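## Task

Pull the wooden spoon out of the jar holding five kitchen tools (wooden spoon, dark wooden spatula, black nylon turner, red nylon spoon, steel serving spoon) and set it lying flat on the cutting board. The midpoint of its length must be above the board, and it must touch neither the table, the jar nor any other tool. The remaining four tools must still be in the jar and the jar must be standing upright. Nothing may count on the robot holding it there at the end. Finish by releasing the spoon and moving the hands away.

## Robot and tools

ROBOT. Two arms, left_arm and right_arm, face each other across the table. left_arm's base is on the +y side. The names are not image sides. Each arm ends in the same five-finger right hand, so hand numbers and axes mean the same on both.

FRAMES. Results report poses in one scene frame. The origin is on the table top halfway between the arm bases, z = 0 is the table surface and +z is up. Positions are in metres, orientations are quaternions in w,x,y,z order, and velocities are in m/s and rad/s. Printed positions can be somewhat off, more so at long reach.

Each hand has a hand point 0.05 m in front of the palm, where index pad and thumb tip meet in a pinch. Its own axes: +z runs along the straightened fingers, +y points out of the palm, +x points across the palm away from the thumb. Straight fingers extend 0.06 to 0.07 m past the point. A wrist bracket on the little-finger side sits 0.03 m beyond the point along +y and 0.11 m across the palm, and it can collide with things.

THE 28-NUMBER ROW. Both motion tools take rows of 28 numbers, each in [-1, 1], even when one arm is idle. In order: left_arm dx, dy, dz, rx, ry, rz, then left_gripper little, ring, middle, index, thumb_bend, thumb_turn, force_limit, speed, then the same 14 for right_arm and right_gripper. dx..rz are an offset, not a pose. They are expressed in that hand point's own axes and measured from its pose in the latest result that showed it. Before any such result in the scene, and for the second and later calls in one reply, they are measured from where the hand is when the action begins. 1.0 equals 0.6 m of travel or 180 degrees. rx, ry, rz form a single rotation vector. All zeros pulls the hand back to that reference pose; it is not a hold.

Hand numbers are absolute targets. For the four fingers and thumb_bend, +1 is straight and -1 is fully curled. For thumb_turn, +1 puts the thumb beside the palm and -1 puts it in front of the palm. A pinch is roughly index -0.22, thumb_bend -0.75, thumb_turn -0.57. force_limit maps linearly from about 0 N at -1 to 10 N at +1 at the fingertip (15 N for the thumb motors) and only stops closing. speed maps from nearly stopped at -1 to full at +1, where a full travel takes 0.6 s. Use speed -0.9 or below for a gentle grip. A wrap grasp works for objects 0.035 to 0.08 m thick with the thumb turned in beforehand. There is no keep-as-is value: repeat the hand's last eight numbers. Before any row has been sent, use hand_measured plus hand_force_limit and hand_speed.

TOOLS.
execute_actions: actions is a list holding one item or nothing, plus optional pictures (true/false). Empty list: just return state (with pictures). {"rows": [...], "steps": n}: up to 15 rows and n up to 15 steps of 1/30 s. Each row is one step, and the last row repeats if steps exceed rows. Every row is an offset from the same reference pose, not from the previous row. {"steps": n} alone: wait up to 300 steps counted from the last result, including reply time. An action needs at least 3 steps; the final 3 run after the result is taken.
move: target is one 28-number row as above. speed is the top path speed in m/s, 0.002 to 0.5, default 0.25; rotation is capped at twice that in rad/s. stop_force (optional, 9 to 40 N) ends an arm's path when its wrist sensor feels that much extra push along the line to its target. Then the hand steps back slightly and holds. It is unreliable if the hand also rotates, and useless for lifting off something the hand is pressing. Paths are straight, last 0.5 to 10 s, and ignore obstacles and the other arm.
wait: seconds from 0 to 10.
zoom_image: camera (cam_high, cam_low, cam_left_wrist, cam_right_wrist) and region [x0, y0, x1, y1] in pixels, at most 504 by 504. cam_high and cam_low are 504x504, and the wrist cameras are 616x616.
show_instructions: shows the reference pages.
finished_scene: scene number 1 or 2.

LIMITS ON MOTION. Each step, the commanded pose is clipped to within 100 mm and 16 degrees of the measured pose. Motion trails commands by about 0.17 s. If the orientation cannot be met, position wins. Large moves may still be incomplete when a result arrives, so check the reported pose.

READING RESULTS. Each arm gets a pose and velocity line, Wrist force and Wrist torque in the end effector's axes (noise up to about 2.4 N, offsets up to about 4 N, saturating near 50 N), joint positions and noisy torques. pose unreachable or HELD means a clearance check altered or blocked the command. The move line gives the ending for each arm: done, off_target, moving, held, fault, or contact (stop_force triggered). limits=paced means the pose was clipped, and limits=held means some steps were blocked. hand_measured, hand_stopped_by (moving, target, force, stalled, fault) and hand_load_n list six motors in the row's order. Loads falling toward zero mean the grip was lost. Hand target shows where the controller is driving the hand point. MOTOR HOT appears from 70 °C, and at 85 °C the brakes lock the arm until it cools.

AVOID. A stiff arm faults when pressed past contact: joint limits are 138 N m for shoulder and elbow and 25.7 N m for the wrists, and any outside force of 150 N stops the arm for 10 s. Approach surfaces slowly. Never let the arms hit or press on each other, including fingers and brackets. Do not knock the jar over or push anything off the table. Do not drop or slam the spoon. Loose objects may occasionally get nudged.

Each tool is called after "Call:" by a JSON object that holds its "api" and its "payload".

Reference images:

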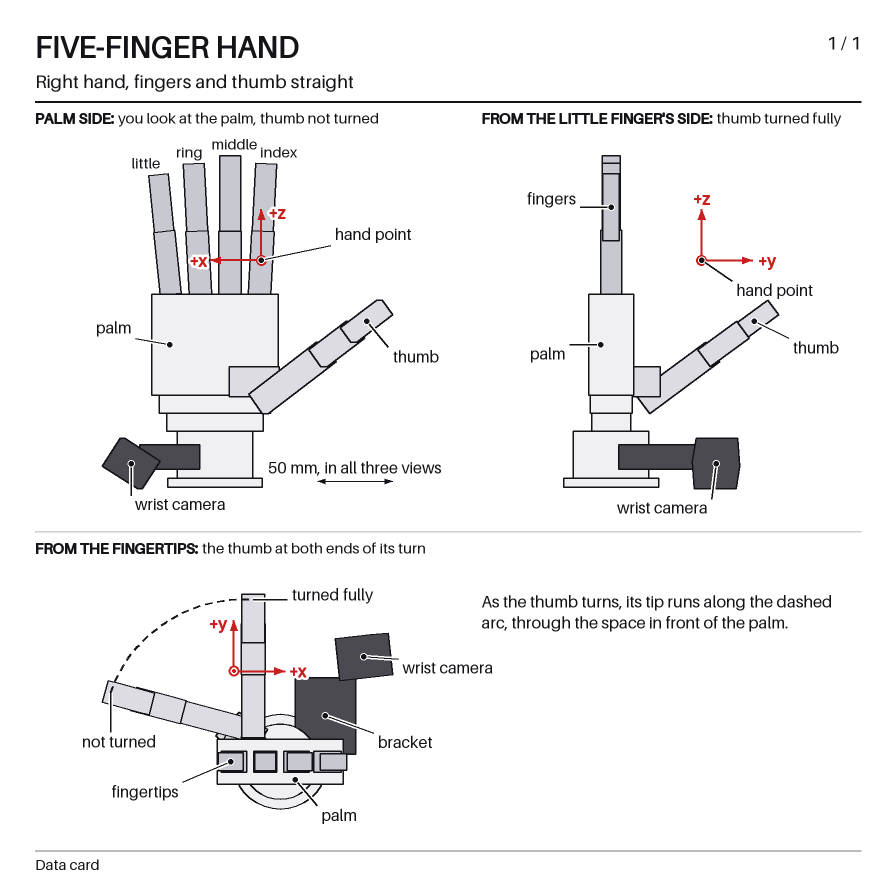

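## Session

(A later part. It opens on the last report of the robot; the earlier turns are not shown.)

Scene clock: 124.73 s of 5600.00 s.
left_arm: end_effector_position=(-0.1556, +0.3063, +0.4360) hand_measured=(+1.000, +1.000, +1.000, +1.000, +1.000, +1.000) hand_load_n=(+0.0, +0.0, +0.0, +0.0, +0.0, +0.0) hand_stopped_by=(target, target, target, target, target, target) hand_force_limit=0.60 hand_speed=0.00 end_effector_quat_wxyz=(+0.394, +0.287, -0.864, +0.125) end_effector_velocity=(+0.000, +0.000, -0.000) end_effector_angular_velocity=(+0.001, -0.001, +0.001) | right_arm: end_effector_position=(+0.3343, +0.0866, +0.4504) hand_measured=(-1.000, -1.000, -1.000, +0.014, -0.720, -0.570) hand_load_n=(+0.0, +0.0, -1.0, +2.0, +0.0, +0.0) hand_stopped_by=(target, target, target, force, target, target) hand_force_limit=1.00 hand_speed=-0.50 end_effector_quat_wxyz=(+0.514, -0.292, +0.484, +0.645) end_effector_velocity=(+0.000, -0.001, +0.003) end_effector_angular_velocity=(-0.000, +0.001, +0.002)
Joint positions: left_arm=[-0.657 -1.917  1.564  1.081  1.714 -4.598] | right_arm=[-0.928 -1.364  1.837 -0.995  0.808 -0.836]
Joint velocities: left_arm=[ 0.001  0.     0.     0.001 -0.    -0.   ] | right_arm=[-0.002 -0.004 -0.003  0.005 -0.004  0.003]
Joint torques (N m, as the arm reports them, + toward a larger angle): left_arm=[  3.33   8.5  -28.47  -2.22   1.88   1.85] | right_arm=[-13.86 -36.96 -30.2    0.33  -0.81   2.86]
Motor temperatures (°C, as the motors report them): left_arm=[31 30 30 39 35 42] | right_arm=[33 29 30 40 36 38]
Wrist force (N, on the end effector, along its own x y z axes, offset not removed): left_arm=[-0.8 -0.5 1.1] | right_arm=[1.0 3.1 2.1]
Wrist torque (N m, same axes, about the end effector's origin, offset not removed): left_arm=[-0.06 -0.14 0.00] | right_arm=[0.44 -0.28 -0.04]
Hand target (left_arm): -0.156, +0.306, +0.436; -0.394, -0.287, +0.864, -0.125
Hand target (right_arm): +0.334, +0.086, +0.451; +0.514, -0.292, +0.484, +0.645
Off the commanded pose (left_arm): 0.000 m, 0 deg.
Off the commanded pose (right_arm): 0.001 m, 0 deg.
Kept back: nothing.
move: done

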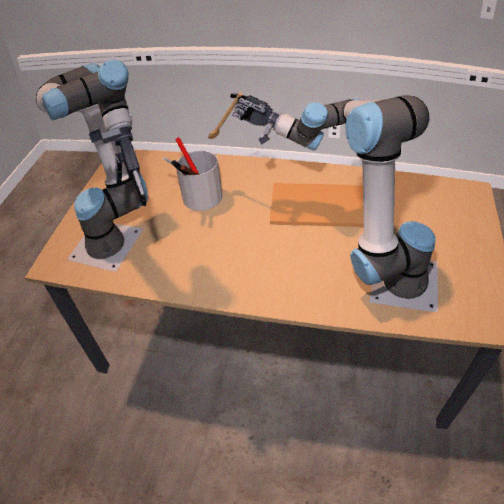

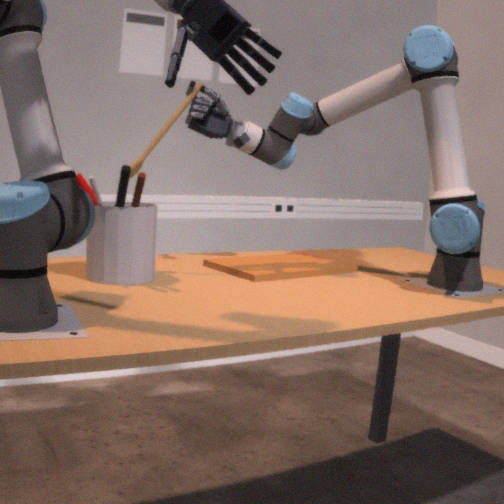

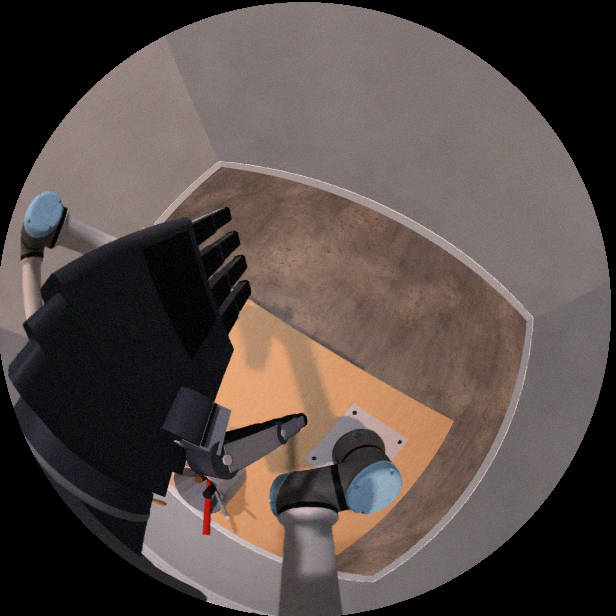

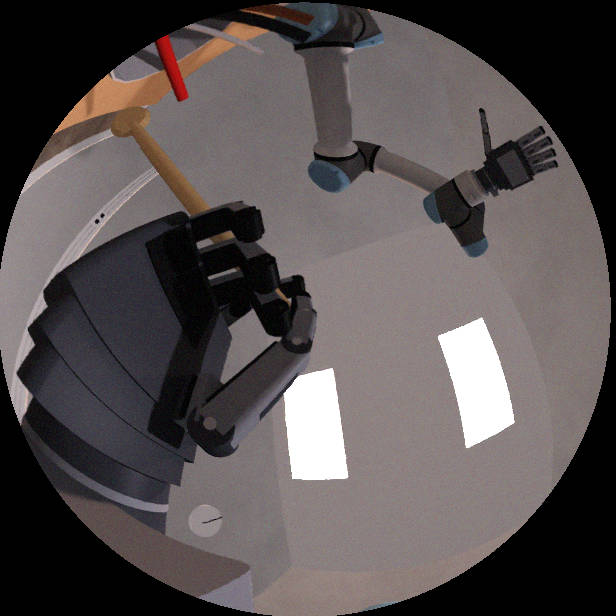

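Call:
{"api": "move", "payload": {"target": [0,0,0,0,0,0, 1,1,1,1,1,1,0.6,0, 0,0,0,0,0,0,-1,-1,-1,-0.8,-0.8,-0.57,0.8,-0.8]}}

Call:
{"api": "move", "payload": {"target": [0,0,0,0,0,0, 1,1,1,1,1,1,0.6,0, 0.163,0.273,-0.403,-0.069,0.112,-0.35,-1,-1,-1,-0.8,-0.8,-0.57,0.8,-0.8], "speed": 0.08}}

Scene clock: 126.07 s of 5600.00 s.
left_arm: end_effector_position=(-0.1556, +0.3063, +0.4360) hand_measured=(+1.000, +1.000, +1.000, +1.000, +1.000, +1.000) hand_load_n=(+0.0, +0.0, +0.0, +0.0, +0.0, +0.0) hand_stopped_by=(target, target, target, target, target, target) hand_force_limit=0.60 hand_speed=0.00 end_effector_quat_wxyz=(+0.394, +0.287, -0.864, +0.125) end_effector_velocity=(+0.000, -0.000, -0.000) end_effector_angular_velocity=(+0.002, -0.001, +0.001) | right_arm: end_effector_position=(+0.3345, +0.0865, +0.4504) hand_measured=(-1.000, -1.000, -1.000, -0.094, -0.798, -0.570) hand_load_n=(+0.0, +0.0, -4.0, +7.5, +1.0, -1.0) hand_stopped_by=(target, target, target, force, target, target) hand_force_limit=0.80 hand_speed=-0.80 end_effector_quat_wxyz=(+0.514, -0.292, +0.484, +0.645) end_effector_velocity=(-0.002, +0.001, -0.001) end_effector_angular_velocity=(-0.000, +0.001, +0.003)
Joint positions: left_arm=[-0.657 -1.917  1.564  1.081  1.714 -4.598] | right_arm=[-0.928 -1.364  1.836 -0.995  0.808 -0.836]
Joint velocities: left_arm=[ 0.001  0.001 -0.     0.001 -0.    -0.001] | right_arm=[ 0.003  0.001  0.001 -0.001  0.     0.001]
Joint torques (N m, as the arm reports them, + toward a larger angle): left_arm=[  3.21   7.52 -29.07  -2.21   1.98   1.91] | right_arm=[ 13.   -19.31 -13.48  -4.83   2.77  -1.88]
Motor temperatures (°C, as the motors report them): left_arm=[31 30 30 39 35 42] | right_arm=[33 29 30 40 36 38]
Wrist force (N, on the end effector, along its own x y z axes, offset not removed): left_arm=[0.3 -1.0 1.4] | right_arm=[0.8 2.6 1.5]
Wrist torque (N m, same axes, about the end effector's origin, offset not removed): left_arm=[-0.19 -0.33 0.08] | right_arm=[0.47 -0.33 -0.01]
Hand target (left_arm): -0.156, +0.306, +0.436; -0.394, -0.287, +0.864, -0.125
Hand target (right_arm): +0.334, +0.087, +0.450; +0.514, -0.292, +0.484, +0.645
Off the commanded pose (left_arm): 0.000 m, 0 deg.
Off the commanded pose (right_arm): 0.000 m, 0 deg.
Kept back: nothing.
move: done

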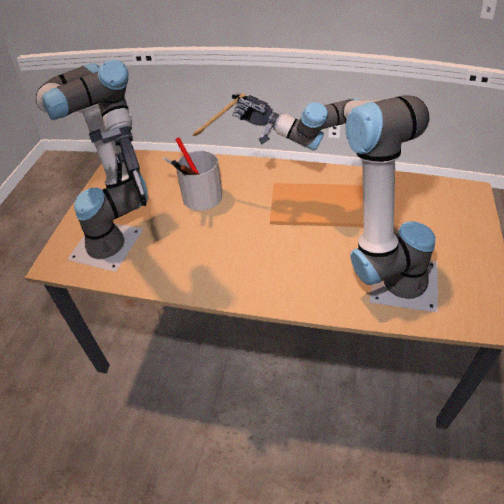

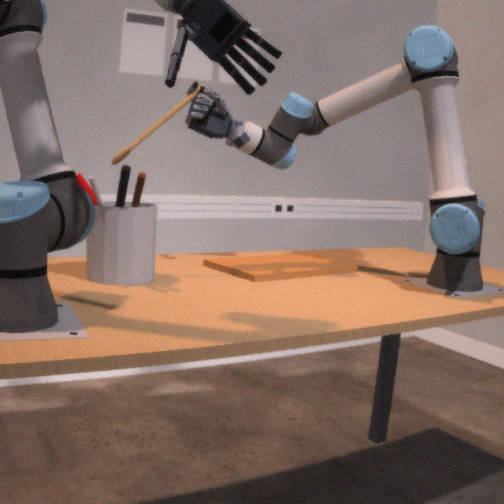

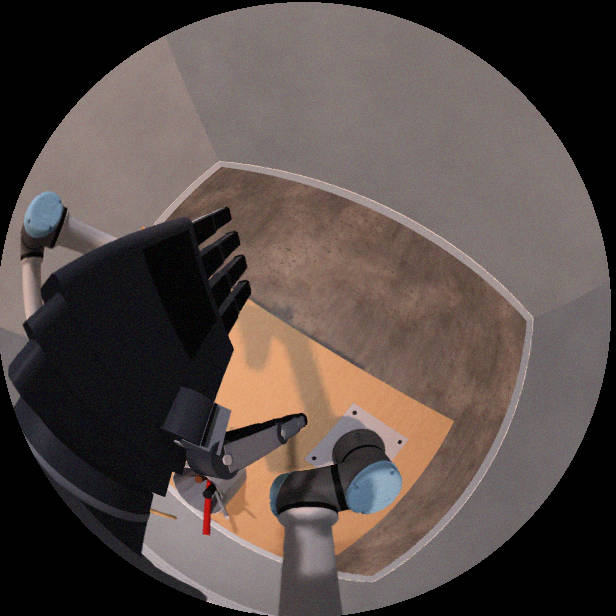

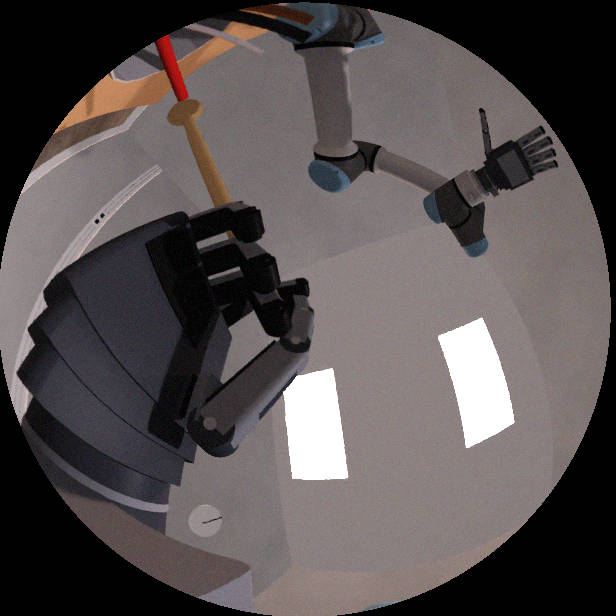

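Scene clock: 133.87 s of 5600.00 s.
left_arm: end_effector_position=(-0.1556, +0.3063, +0.4360) hand_measured=(+1.000, +1.000, +1.000, +1.000, +1.000, +1.000) hand_load_n=(+0.0, +0.0, +0.0, +0.0, +0.0, +0.0) hand_stopped_by=(target, target, target, target, target, target) hand_force_limit=0.60 hand_speed=0.00 end_effector_quat_wxyz=(+0.394, +0.287, -0.864, +0.125) end_effector_velocity=(-0.000, +0.000, -0.001) end_effector_angular_velocity=(+0.001, -0.002, -0.003) | right_arm: end_effector_position=(+0.1214, -0.1001, +0.3307) hand_measured=(-1.000, -1.000, -1.000, -0.094, -0.800, -0.570) hand_load_n=(+0.0, +0.0, +0.0, +0.0, +0.0, +0.0) hand_stopped_by=(target, target, target, force, target, target) hand_force_limit=0.80 hand_speed=-0.80 end_effector_quat_wxyz=(+0.653, -0.653, +0.271, +0.273) end_effector_velocity=(-0.001, -0.002, -0.001) end_effector_angular_velocity=(-0.022, -0.011, -0.004)
Joint positions: left_arm=[-0.657 -1.917  1.564  1.081  1.714 -4.598] | right_arm=[-1.328 -2.042  2.275 -0.24   0.205 -2.346]
Joint velocities: left_arm=[-0.001  0.001  0.     0.001  0.001  0.001] | right_arm=[-0.007  0.017 -0.021  0.111 -0.004 -0.114]
Joint torques (N m, as the arm reports them, + toward a larger angle): left_arm=[  2.93   8.47 -29.24  -2.27   1.86   1.68] | right_arm=[-13.58   9.14 -30.05   2.48  -1.74  -2.83]
Motor temperatures (°C, as the motors report them): left_arm=[31 30 30 39 35 42] | right_arm=[33 29 30 40 36 38]
Wrist force (N, on the end effector, along its own x y z axes, offset not removed): left_arm=[-0.3 -0.1 0.2] | right_arm=[2.4 3.1 2.2]
Wrist torque (N m, same axes, about the end effector's origin, offset not removed): left_arm=[-0.02 -0.23 0.11] | right_arm=[0.50 -0.69 0.16]
Hand target (left_arm): -0.156, +0.306, +0.436; -0.394, -0.287, +0.864, -0.125
Hand target (right_arm): +0.121, -0.100, +0.331; +0.652, -0.654, +0.271, +0.271
Off the commanded pose (left_arm): 0.000 m, 0 deg.
Off the commanded pose (right_arm): 0.001 m, 0 deg.
Kept back: nothing.
move: done

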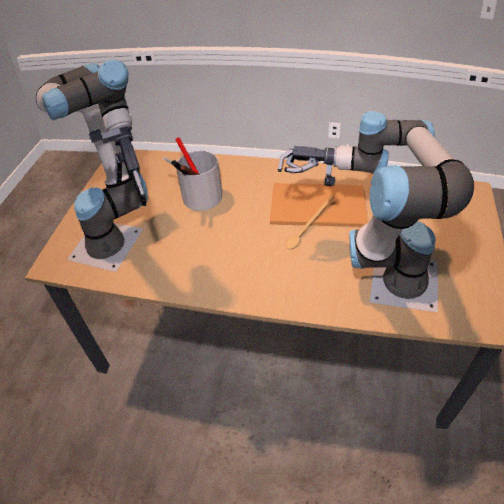

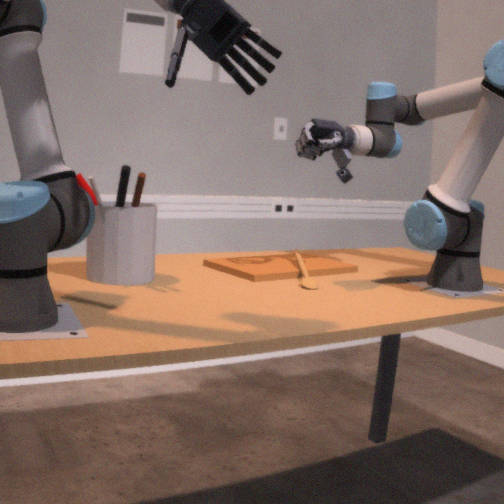

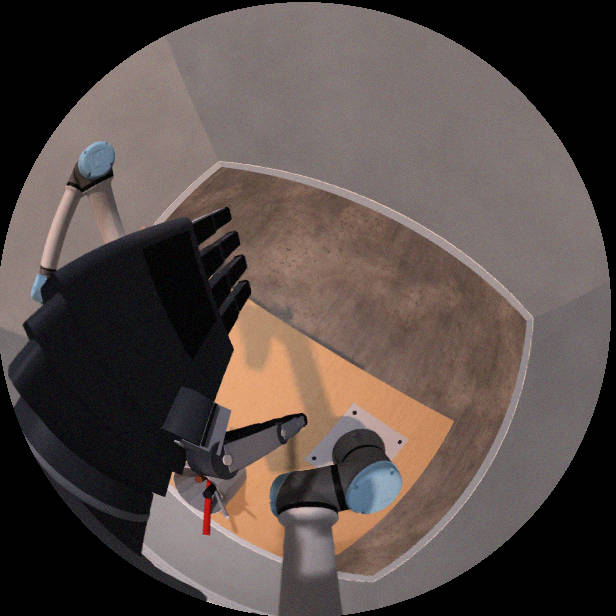

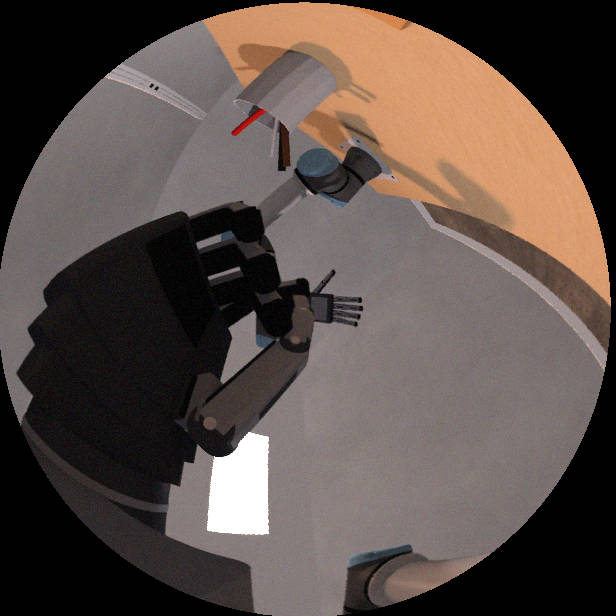

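Call:
{"api": "move", "payload": {"target": [-0.378,-0.462,0.508,0.363,-0.309,0.028, 1,1,1,1,1,1,0.6,0, -0.06,-0.06,-0.25,0,0,0,1,1,1,1,1,1,0.6,0], "speed": 0.2}}

Call:
{"api": "zoom_image", "payload": {"camera": "cam_high", "region": [180,140,430,300]}}

Scene clock: 138.77 s of 5600.00 s.
left_arm: end_effector_position=(-0.0574, +0.0396, +0.0617) hand_measured=(+1.000, +1.000, +1.000, +1.000, +1.000, +1.000) hand_load_n=(+0.0, +0.0, +0.0, +0.0, +0.0, +0.0) hand_stopped_by=(target, target, target, target, target, target) hand_force_limit=0.60 hand_speed=0.00 end_effector_quat_wxyz=(-0.246, +0.434, -0.753, +0.428) end_effector_velocity=(-0.000, -0.002, -0.002) end_effector_angular_velocity=(+0.001, -0.009, +0.006) | right_arm: end_effector_position=(+0.1222, -0.2499, +0.3813) hand_measured=(+1.000, +1.000, +1.000, +1.000, +1.000, +1.000) hand_load_n=(+0.0, +0.0, +0.0, +0.0, +0.0, +0.0) hand_stopped_by=(target, target, target, target, target, target) hand_force_limit=0.60 hand_speed=0.00 end_effector_quat_wxyz=(+0.653, -0.653, +0.271, +0.273) end_effector_velocity=(-0.000, -0.001, +0.000) end_effector_angular_velocity=(+0.001, +0.001, -0.002)
Joint positions: left_arm=[-0.678 -0.776  1.489  1.246  0.586 -5.168] | right_arm=[-2.396 -2.359  2.259  0.101 -0.864 -2.353]
Joint velocities: left_arm=[ 0.001  0.013 -0.01   0.015 -0.003 -0.013] | right_arm=[-0.015 -0.004  0.     0.004 -0.014  0.   ]
Joint torques (N m, as the arm reports them, + toward a larger angle): left_arm=[  8.74 -33.51 -21.65   4.59  -3.46  -2.47] | right_arm=[-13.48   1.98 -18.96   4.15  -1.45  -2.44]
Motor temperatures (°C, as the motors report them): left_arm=[31 30 30 39 35 42] | right_arm=[33 29 30 40 36 38]
Wrist force (N, on the end effector, along its own x y z axes, offset not removed): left_arm=[1.2 -0.1 0.1] | right_arm=[1.3 0.7 2.6]
Wrist torque (N m, same axes, about the end effector's origin, offset not removed): left_arm=[0.01 -0.44 0.17] | right_arm=[0.11 -0.49 0.09]
Hand target (left_arm): -0.057, +0.039, +0.061; +0.247, -0.434, +0.753, -0.428
Hand target (right_arm): +0.122, -0.250, +0.381; +0.653, -0.653, +0.271, +0.273
Off the commanded pose (left_arm): 0.001 m, 0 deg.
Off the commanded pose (right_arm): 0.000 m, 0 deg.
Kept back: nothing.
move: done

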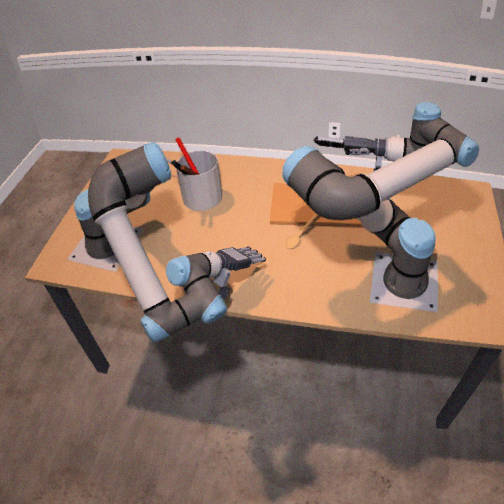

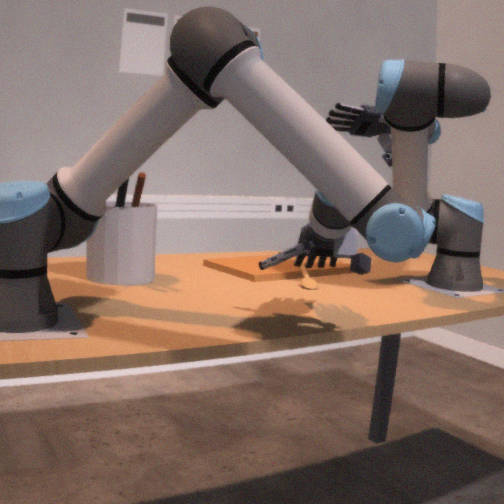

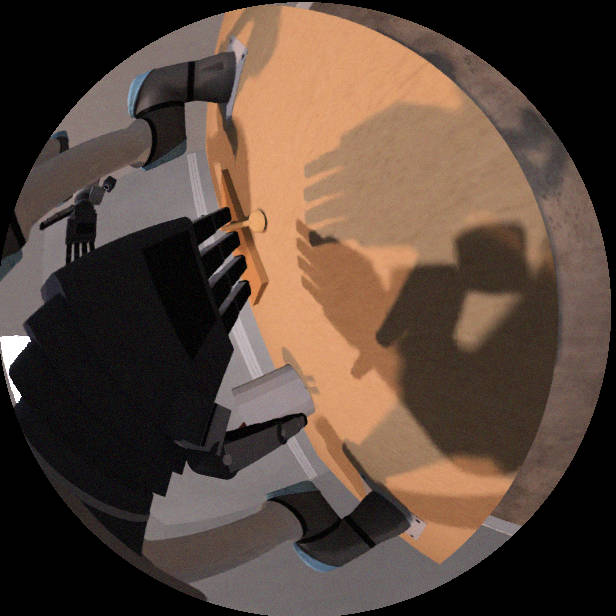

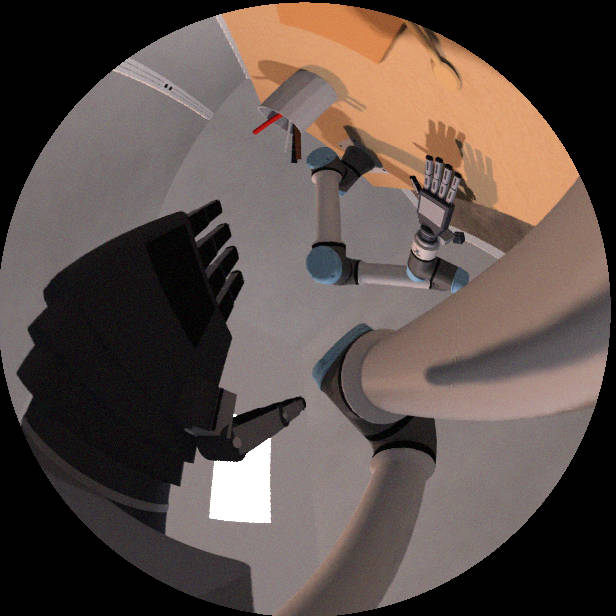

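Region (180, 140, 430, 300) of cam_high's 504x504 image, scaled by 2.016, with more detail than that image has; it fills the top 323 rows of this view, and the rest is white.

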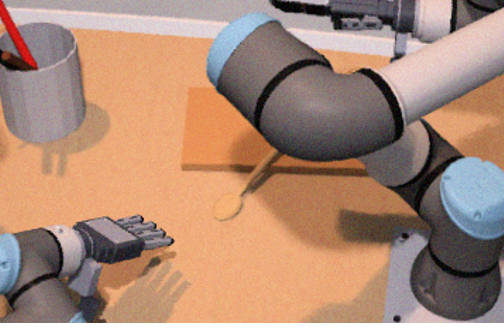

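Call:
{"api": "move", "payload": {"target": [0.07,0.022,0.128,0,0,0, 1,1,1,1,1,1,0.6,0, 0,0,0,0,0,0,1,1,1,1,1,1,0.6,0], "speed": 0.06}}

Call:
{"api": "zoom_image", "payload": {"camera": "cam_high", "region": [180,140,430,300]}}

Scene clock: 140.93 s of 5600.00 s.
left_arm: end_effector_position=(-0.0273, -0.0261, +0.0114) hand_measured=(+1.000, +1.000, +1.000, +1.000, +1.000, +1.000) hand_load_n=(+0.0, +0.0, +0.0, +0.0, +0.0, +0.0) hand_stopped_by=(target, target, target, target, target, target) hand_force_limit=0.60 hand_speed=0.00 end_effector_quat_wxyz=(-0.247, +0.434, -0.753, +0.428) end_effector_velocity=(+0.002, -0.002, -0.003) end_effector_angular_velocity=(+0.001, +0.000, +0.001) | right_arm: end_effector_position=(+0.1222, -0.2499, +0.3813) hand_measured=(+1.000, +1.000, +1.000, +1.000, +1.000, +1.000) hand_load_n=(+0.0, +0.0, +0.0, +0.0, +0.0, +0.0) hand_stopped_by=(target, target, target, target, target, target) hand_force_limit=0.60 hand_speed=0.00 end_effector_quat_wxyz=(+0.653, -0.653, +0.271, +0.273) end_effector_velocity=(-0.000, -0.000, +0.000) end_effector_angular_velocity=(+0.000, +0.001, +0.001)
Joint positions: left_arm=[-0.554 -0.63   1.294  1.108  0.549 -4.948] | right_arm=[-2.396 -2.359  2.259  0.101 -0.864 -2.353]
Joint velocities: left_arm=[ 0.005  0.007 -0.007 -0.006 -0.     0.008] | right_arm=[ 0.     0.    -0.    -0.    -0.     0.001]
Joint torques (N m, as the arm reports them, + toward a larger angle): left_arm=[  6.74 -38.84 -21.98  -0.34  -3.67   2.43] | right_arm=[ 13.94  19.56 -29.45  -1.2    1.93  -0.01]
Motor temperatures (°C, as the motors report them): left_arm=[31 30 30 39 35 42] | right_arm=[33 29 30 40 36 38]
Wrist force (N, on the end effector, along its own x y z axes, offset not removed): left_arm=[0.0 -1.7 -0.3] | right_arm=[1.4 3.9 1.6]
Wrist torque (N m, same axes, about the end effector's origin, offset not removed): left_arm=[-0.16 -0.11 0.06] | right_arm=[0.67 -0.42 0.15]
Hand target (left_arm): -0.027, -0.026, +0.011; +0.247, -0.434, +0.753, -0.428
Hand target (right_arm): +0.122, -0.250, +0.381; +0.653, -0.653, +0.271, +0.273
Off the commanded pose (left_arm): 0.000 m, 0 deg.
Off the commanded pose (right_arm): 0.000 m, 0 deg.
Kept back: nothing.
move: done

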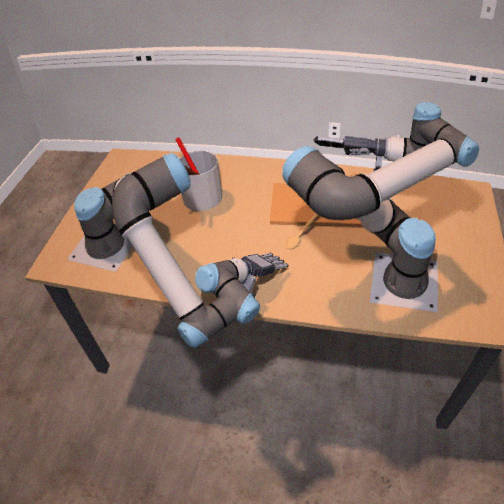

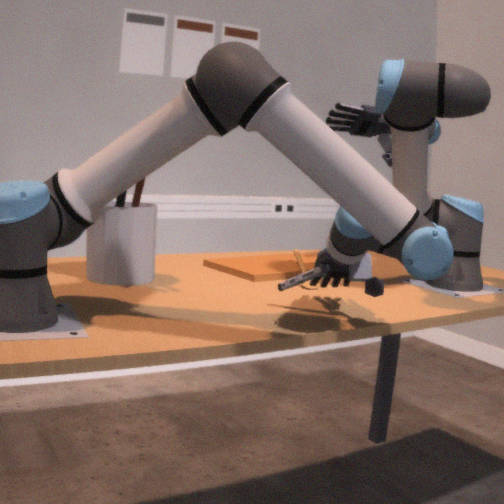

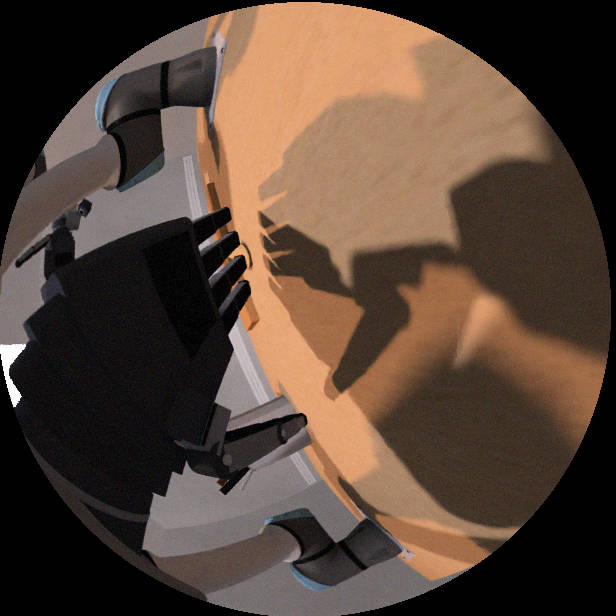

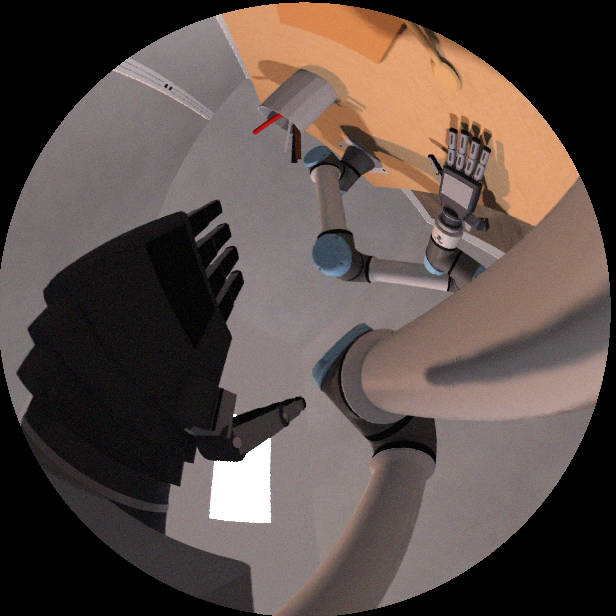

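Region (180, 140, 430, 300) of cam_high's 504x504 image, scaled by 2.016, with more detail than that image has; it fills the top 323 rows of this view, and the rest is white.

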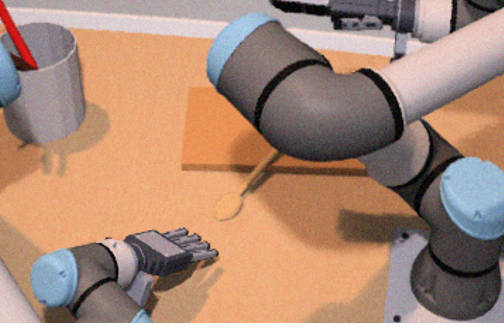

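Call:
{"api": "move", "payload": {"target": [0,-0.1,0.173,0,0,0, 1,1,1,1,1,1,0.6,0, 0,0,0,0,0,0,1,1,1,1,1,1,0.6,0], "speed": 0.04}}

Call:
{"api": "zoom_image", "payload": {"camera": "cam_high", "region": [180,140,430,300]}}

Call:
{"api": "zoom_image", "payload": {"camera": "cam_right_wrist", "region": [320,10,560,200]}}

Scene clock: 144.60 s of 5600.00 s.
left_arm: end_effector_position=(+0.0763, -0.0860, +0.0099) hand_measured=(+1.000, +1.000, +1.000, +1.000, +1.000, +1.000) hand_load_n=(+0.0, +0.0, +0.0, +0.0, +0.0, +0.0) hand_stopped_by=(target, target, target, target, target, target) hand_force_limit=0.60 hand_speed=0.00 end_effector_quat_wxyz=(-0.247, +0.434, -0.753, +0.428) end_effector_velocity=(+0.002, -0.001, -0.000) end_effector_angular_velocity=(+0.003, -0.001, -0.003) | right_arm: end_effector_position=(+0.1222, -0.2499, +0.3813) hand_measured=(+1.000, +1.000, +1.000, +1.000, +1.000, +1.000) hand_load_n=(+0.0, +0.0, +0.0, +0.0, +0.0, +0.0) hand_stopped_by=(target, target, target, target, target, target) hand_force_limit=0.60 hand_speed=0.00 end_effector_quat_wxyz=(+0.653, -0.653, +0.271, +0.273) end_effector_velocity=(-0.000, +0.000, -0.000) end_effector_angular_velocity=(-0.000, -0.001, +0.000)
Joint positions: left_arm=[-0.343 -0.621  1.174  0.871  0.543 -4.541] | right_arm=[-2.396 -2.359  2.259  0.101 -0.864 -2.353]
Joint velocities: left_arm=[ 0.004  0.001 -0.003 -0.005  0.002  0.012] | right_arm=[-0.    -0.001  0.     0.    -0.001 -0.   ]
Joint torques (N m, as the arm reports them, + toward a larger angle): left_arm=[  7.98 -41.07 -25.69  -0.47   1.01   2.49] | right_arm=[ 10.17  17.35 -29.92  -0.9    1.03   0.71]
Motor temperatures (°C, as the motors report them): left_arm=[31 30 30 39 35 42] | right_arm=[33 29 30 40 36 38]
Wrist force (N, on the end effector, along its own x y z axes, offset not removed): left_arm=[-0.1 -1.5 0.6] | right_arm=[1.0 2.0 1.4]
Wrist torque (N m, same axes, about the end effector's origin, offset not removed): left_arm=[-0.23 -0.18 0.05] | right_arm=[0.44 -0.33 0.14]
Hand target (left_arm): +0.077, -0.086, +0.010; +0.247, -0.434, +0.753, -0.428
Hand target (right_arm): +0.122, -0.250, +0.381; +0.653, -0.653, +0.271, +0.273
Off the commanded pose (left_arm): 0.000 m, 0 deg.
Off the commanded pose (right_arm): 0.000 m, 0 deg.
Kept back: nothing.
move: done

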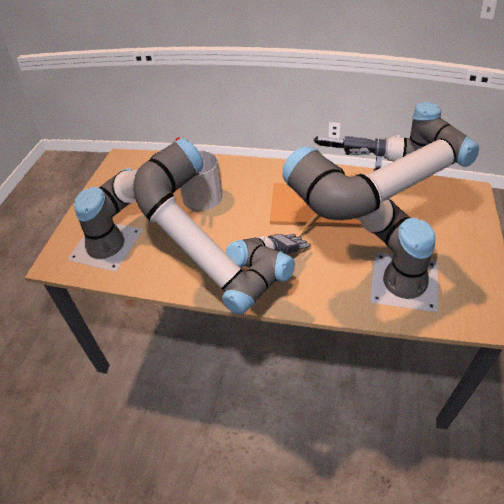

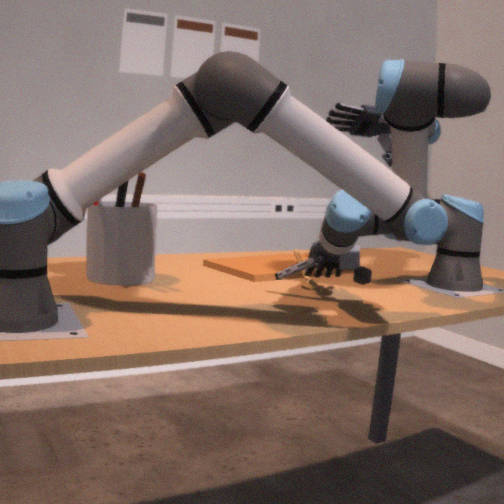

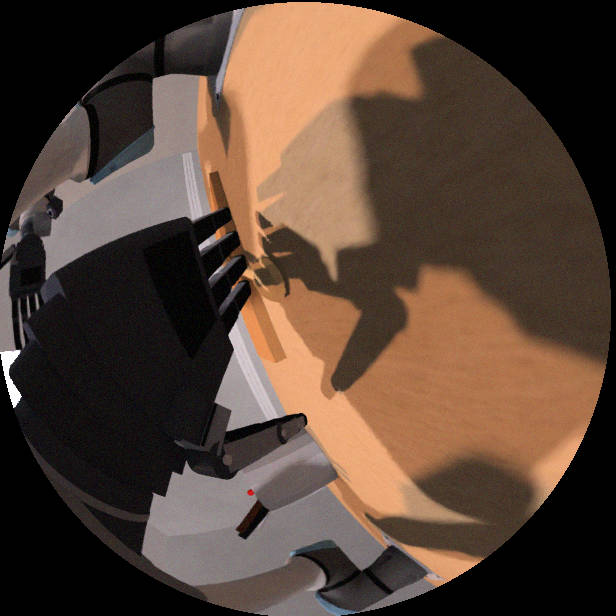

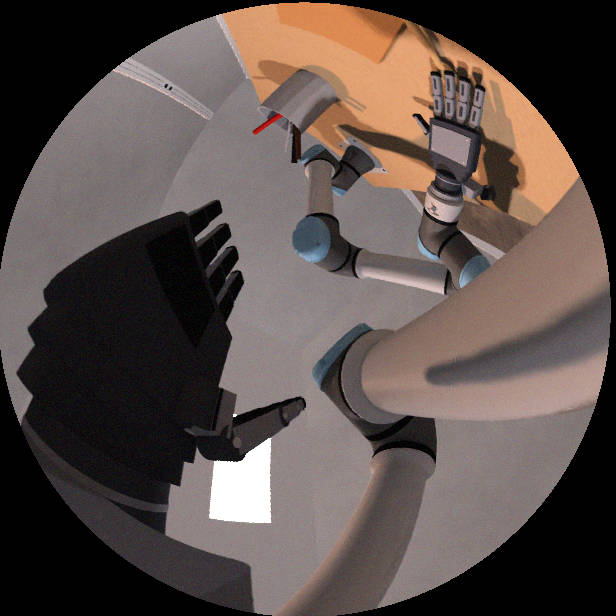

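Region (180, 140, 430, 300) of cam_high's 504x504 image, scaled by 2.016, with more detail than that image has; it fills the top 323 rows of this view, and the rest is white.

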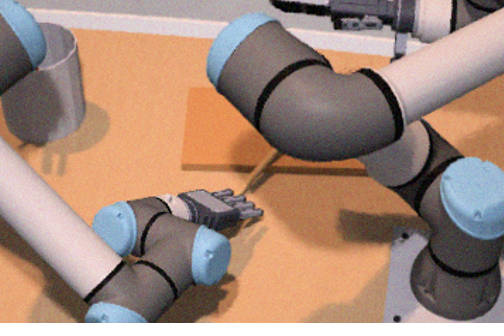

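Region (320, 10, 560, 200) of cam_right_wrist's 616x616 image, scaled by 2.100, with more detail than that image has; it fills the top 399 rows of this view, and the rest is white.

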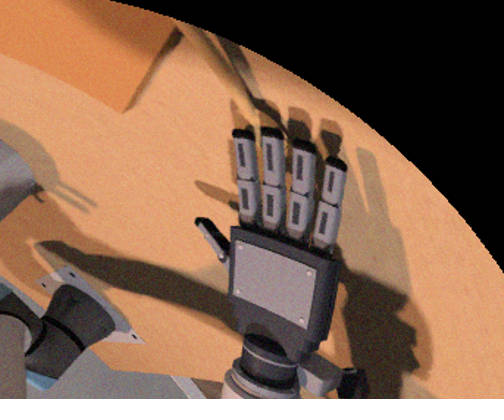

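Call:
{"api": "move", "payload": {"target": [0,0.067,-0.115,0,0,0, 1,1,1,1,1,1,0.6,0, 0,0,0,0,0,0,1,1,1,1,1,1,0.6,0], "speed": 0.05}}

Call:
{"api": "move", "payload": {"target": [0,0.06,0.035,0,0,0, 1,1,1,1,1,1,0.6,0, 0,0,0,0,0,0,1,1,1,1,1,1,0.6,0], "speed": 0.01, "stop_force": 9}}

Scene clock: 146.90 s of 5600.00 s.
left_arm: end_effector_position=(+0.0074, -0.0462, +0.0107) hand_measured=(+1.000, +1.000, +1.000, +1.000, +1.000, +1.000) hand_load_n=(+0.0, +0.0, +0.0, +0.0, +0.0, +0.0) hand_stopped_by=(target, target, target, target, target, target) hand_force_limit=0.60 hand_speed=0.00 end_effector_quat_wxyz=(-0.247, +0.434, -0.753, +0.428) end_effector_velocity=(-0.003, +0.001, -0.000) end_effector_angular_velocity=(-0.002, -0.000, -0.000) | right_arm: end_effector_position=(+0.1222, -0.2499, +0.3813) hand_measured=(+1.000, +1.000, +1.000, +1.000, +1.000, +1.000) hand_load_n=(+0.0, +0.0, +0.0, +0.0, +0.0, +0.0) hand_stopped_by=(target, target, target, target, target, target) hand_force_limit=0.60 hand_speed=0.00 end_effector_quat_wxyz=(+0.653, -0.653, +0.271, +0.273) end_effector_velocity=(+0.000, +0.000, -0.000) end_effector_angular_velocity=(+0.000, -0.000, -0.000)
Joint positions: left_arm=[-0.483 -0.631  1.261  1.025  0.539 -4.811] | right_arm=[-2.396 -2.359  2.259  0.101 -0.864 -2.353]
Joint velocities: left_arm=[-0.006  0.001  0.001  0.006 -0.001 -0.012] | right_arm=[-0.    -0.     0.     0.     0.    -0.001]
Joint torques (N m, as the arm reports them, + toward a larger angle): left_arm=[ -7.63 -38.89  -8.32   4.6    0.99  -2.19] | right_arm=[ 10.31  18.21 -29.35  -0.57   0.87   0.62]
Motor temperatures (°C, as the motors report them): left_arm=[31 30 30 39 35 42] | right_arm=[33 29 30 40 36 38]
Wrist force (N, on the end effector, along its own x y z axes, offset not removed): left_arm=[0.7 -0.5 1.2] | right_arm=[-0.6 2.4 1.1]
Wrist torque (N m, same axes, about the end effector's origin, offset not removed): left_arm=[-0.12 -0.34 0.09] | right_arm=[0.49 -0.16 0.04]
Hand target (left_arm): +0.007, -0.046, +0.011; +0.247, -0.434, +0.753, -0.428
Hand target (right_arm): +0.122, -0.250, +0.381; +0.653, -0.653, +0.271, +0.273
Off the commanded pose (left_arm): 0.000 m, 0 deg.
Off the commanded pose (right_arm): 0.000 m, 0 deg.
Kept back: nothing.
move: done

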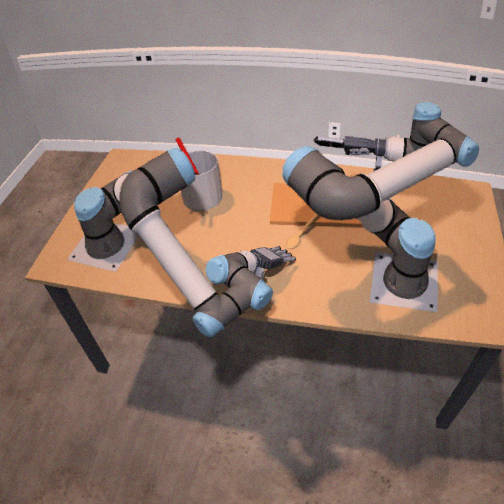

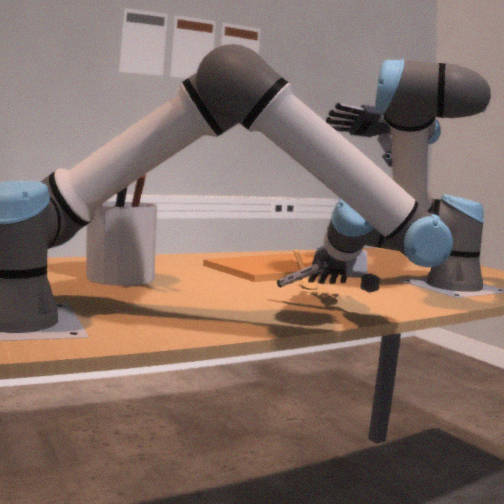

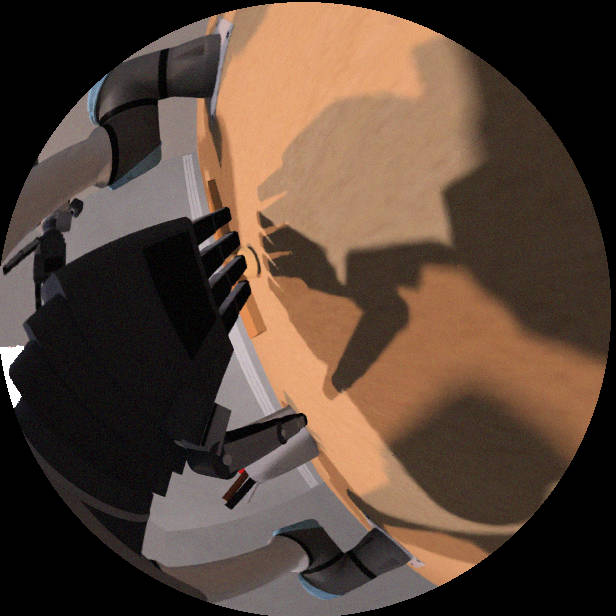

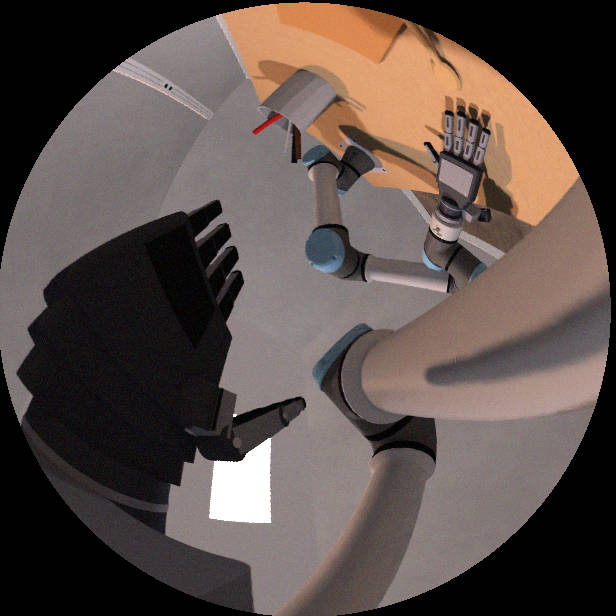

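Scene clock: 149.60 s of 5600.00 s.
left_arm: end_effector_position=(+0.0072, -0.0461, -0.0124) hand_measured=(+1.000, +1.000, +1.000, +1.000, +1.000, +1.000) hand_load_n=(+0.0, +0.0, +2.0, +0.0, +0.0, +0.0) hand_stopped_by=(target, target, target, target, target, target) hand_force_limit=0.60 hand_speed=0.00 end_effector_quat_wxyz=(-0.247, +0.434, -0.753, +0.429) end_effector_velocity=(+0.001, -0.000, +0.004) end_effector_angular_velocity=(-0.000, -0.000, +0.002) | right_arm: end_effector_position=(+0.1222, -0.2499, +0.3813) hand_measured=(+1.000, +1.000, +1.000, +1.000, +1.000, +1.000) hand_load_n=(+0.0, +0.0, +0.0, +0.0, +0.0, +0.0) hand_stopped_by=(target, target, target, target, target, target) hand_force_limit=0.60 hand_speed=0.00 end_effector_quat_wxyz=(+0.653, -0.653, +0.271, +0.273) end_effector_velocity=(-0.000, +0.000, +0.000) end_effector_angular_velocity=(-0.000, +0.000, +0.000)
Joint positions: left_arm=[-0.483 -0.596  1.263  0.99   0.539 -4.812] | right_arm=[-2.396 -2.359  2.259  0.101 -0.864 -2.353]
Joint velocities: left_arm=[ 0.002 -0.006  0.     0.005 -0.     0.001] | right_arm=[ 0.001 -0.    -0.    -0.     0.     0.   ]
Joint torques (N m, as the arm reports them, + toward a larger angle): left_arm=[  2.84 -56.14 -11.54   1.85   3.91  -2.17] | right_arm=[  9.78  17.57 -29.12  -0.91   0.79   0.69]
Motor temperatures (°C, as the motors report them): left_arm=[31 30 30 39 35 42] | right_arm=[33 29 30 40 36 38]
Wrist force (N, on the end effector, along its own x y z axes, offset not removed): left_arm=[-2.0 -15.2 -16.1] | right_arm=[0.7 2.3 1.6]
Wrist torque (N m, same axes, about the end effector's origin, offset not removed): left_arm=[1.66 -0.05 -0.32] | right_arm=[0.43 -0.25 0.03]
Hand target (left_arm): +0.007, -0.046, -0.012; +0.247, -0.434, +0.753, -0.428
Hand target (right_arm): +0.122, -0.250, +0.381; +0.653, -0.653, +0.271, +0.273
Off the commanded pose (left_arm): 0.019 m, 0 deg.
Off the commanded pose (right_arm): 0.000 m, 0 deg.
Kept back: nothing.
move: contact (left_arm)

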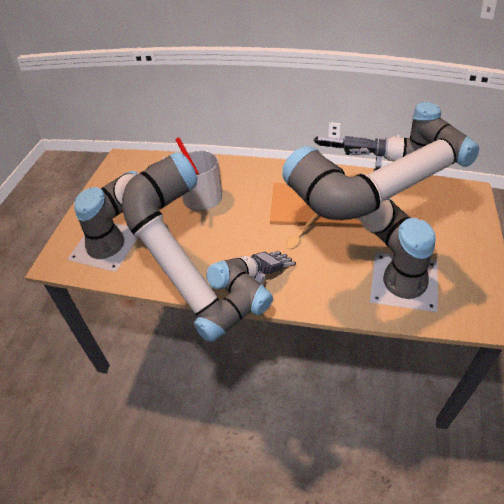

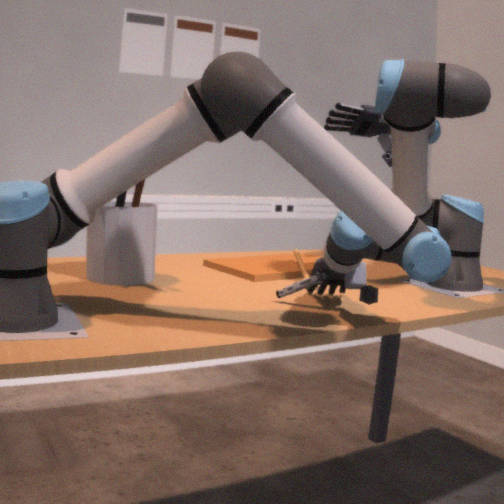

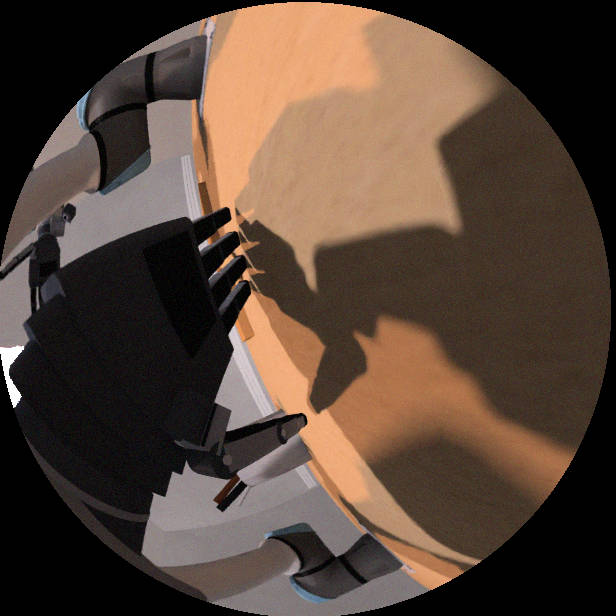

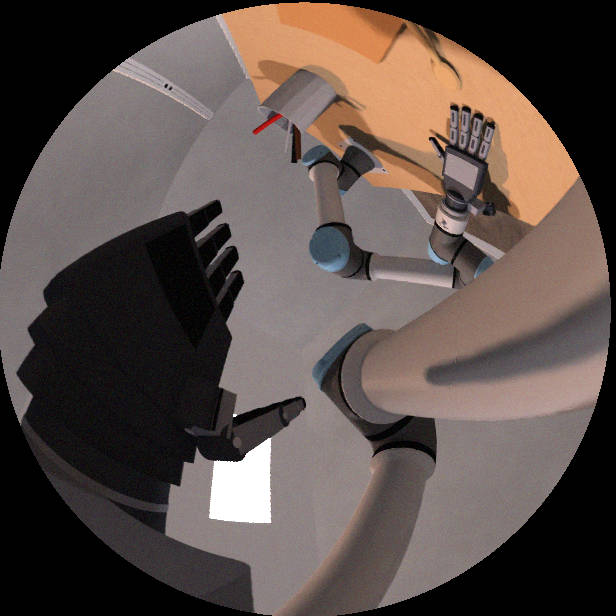

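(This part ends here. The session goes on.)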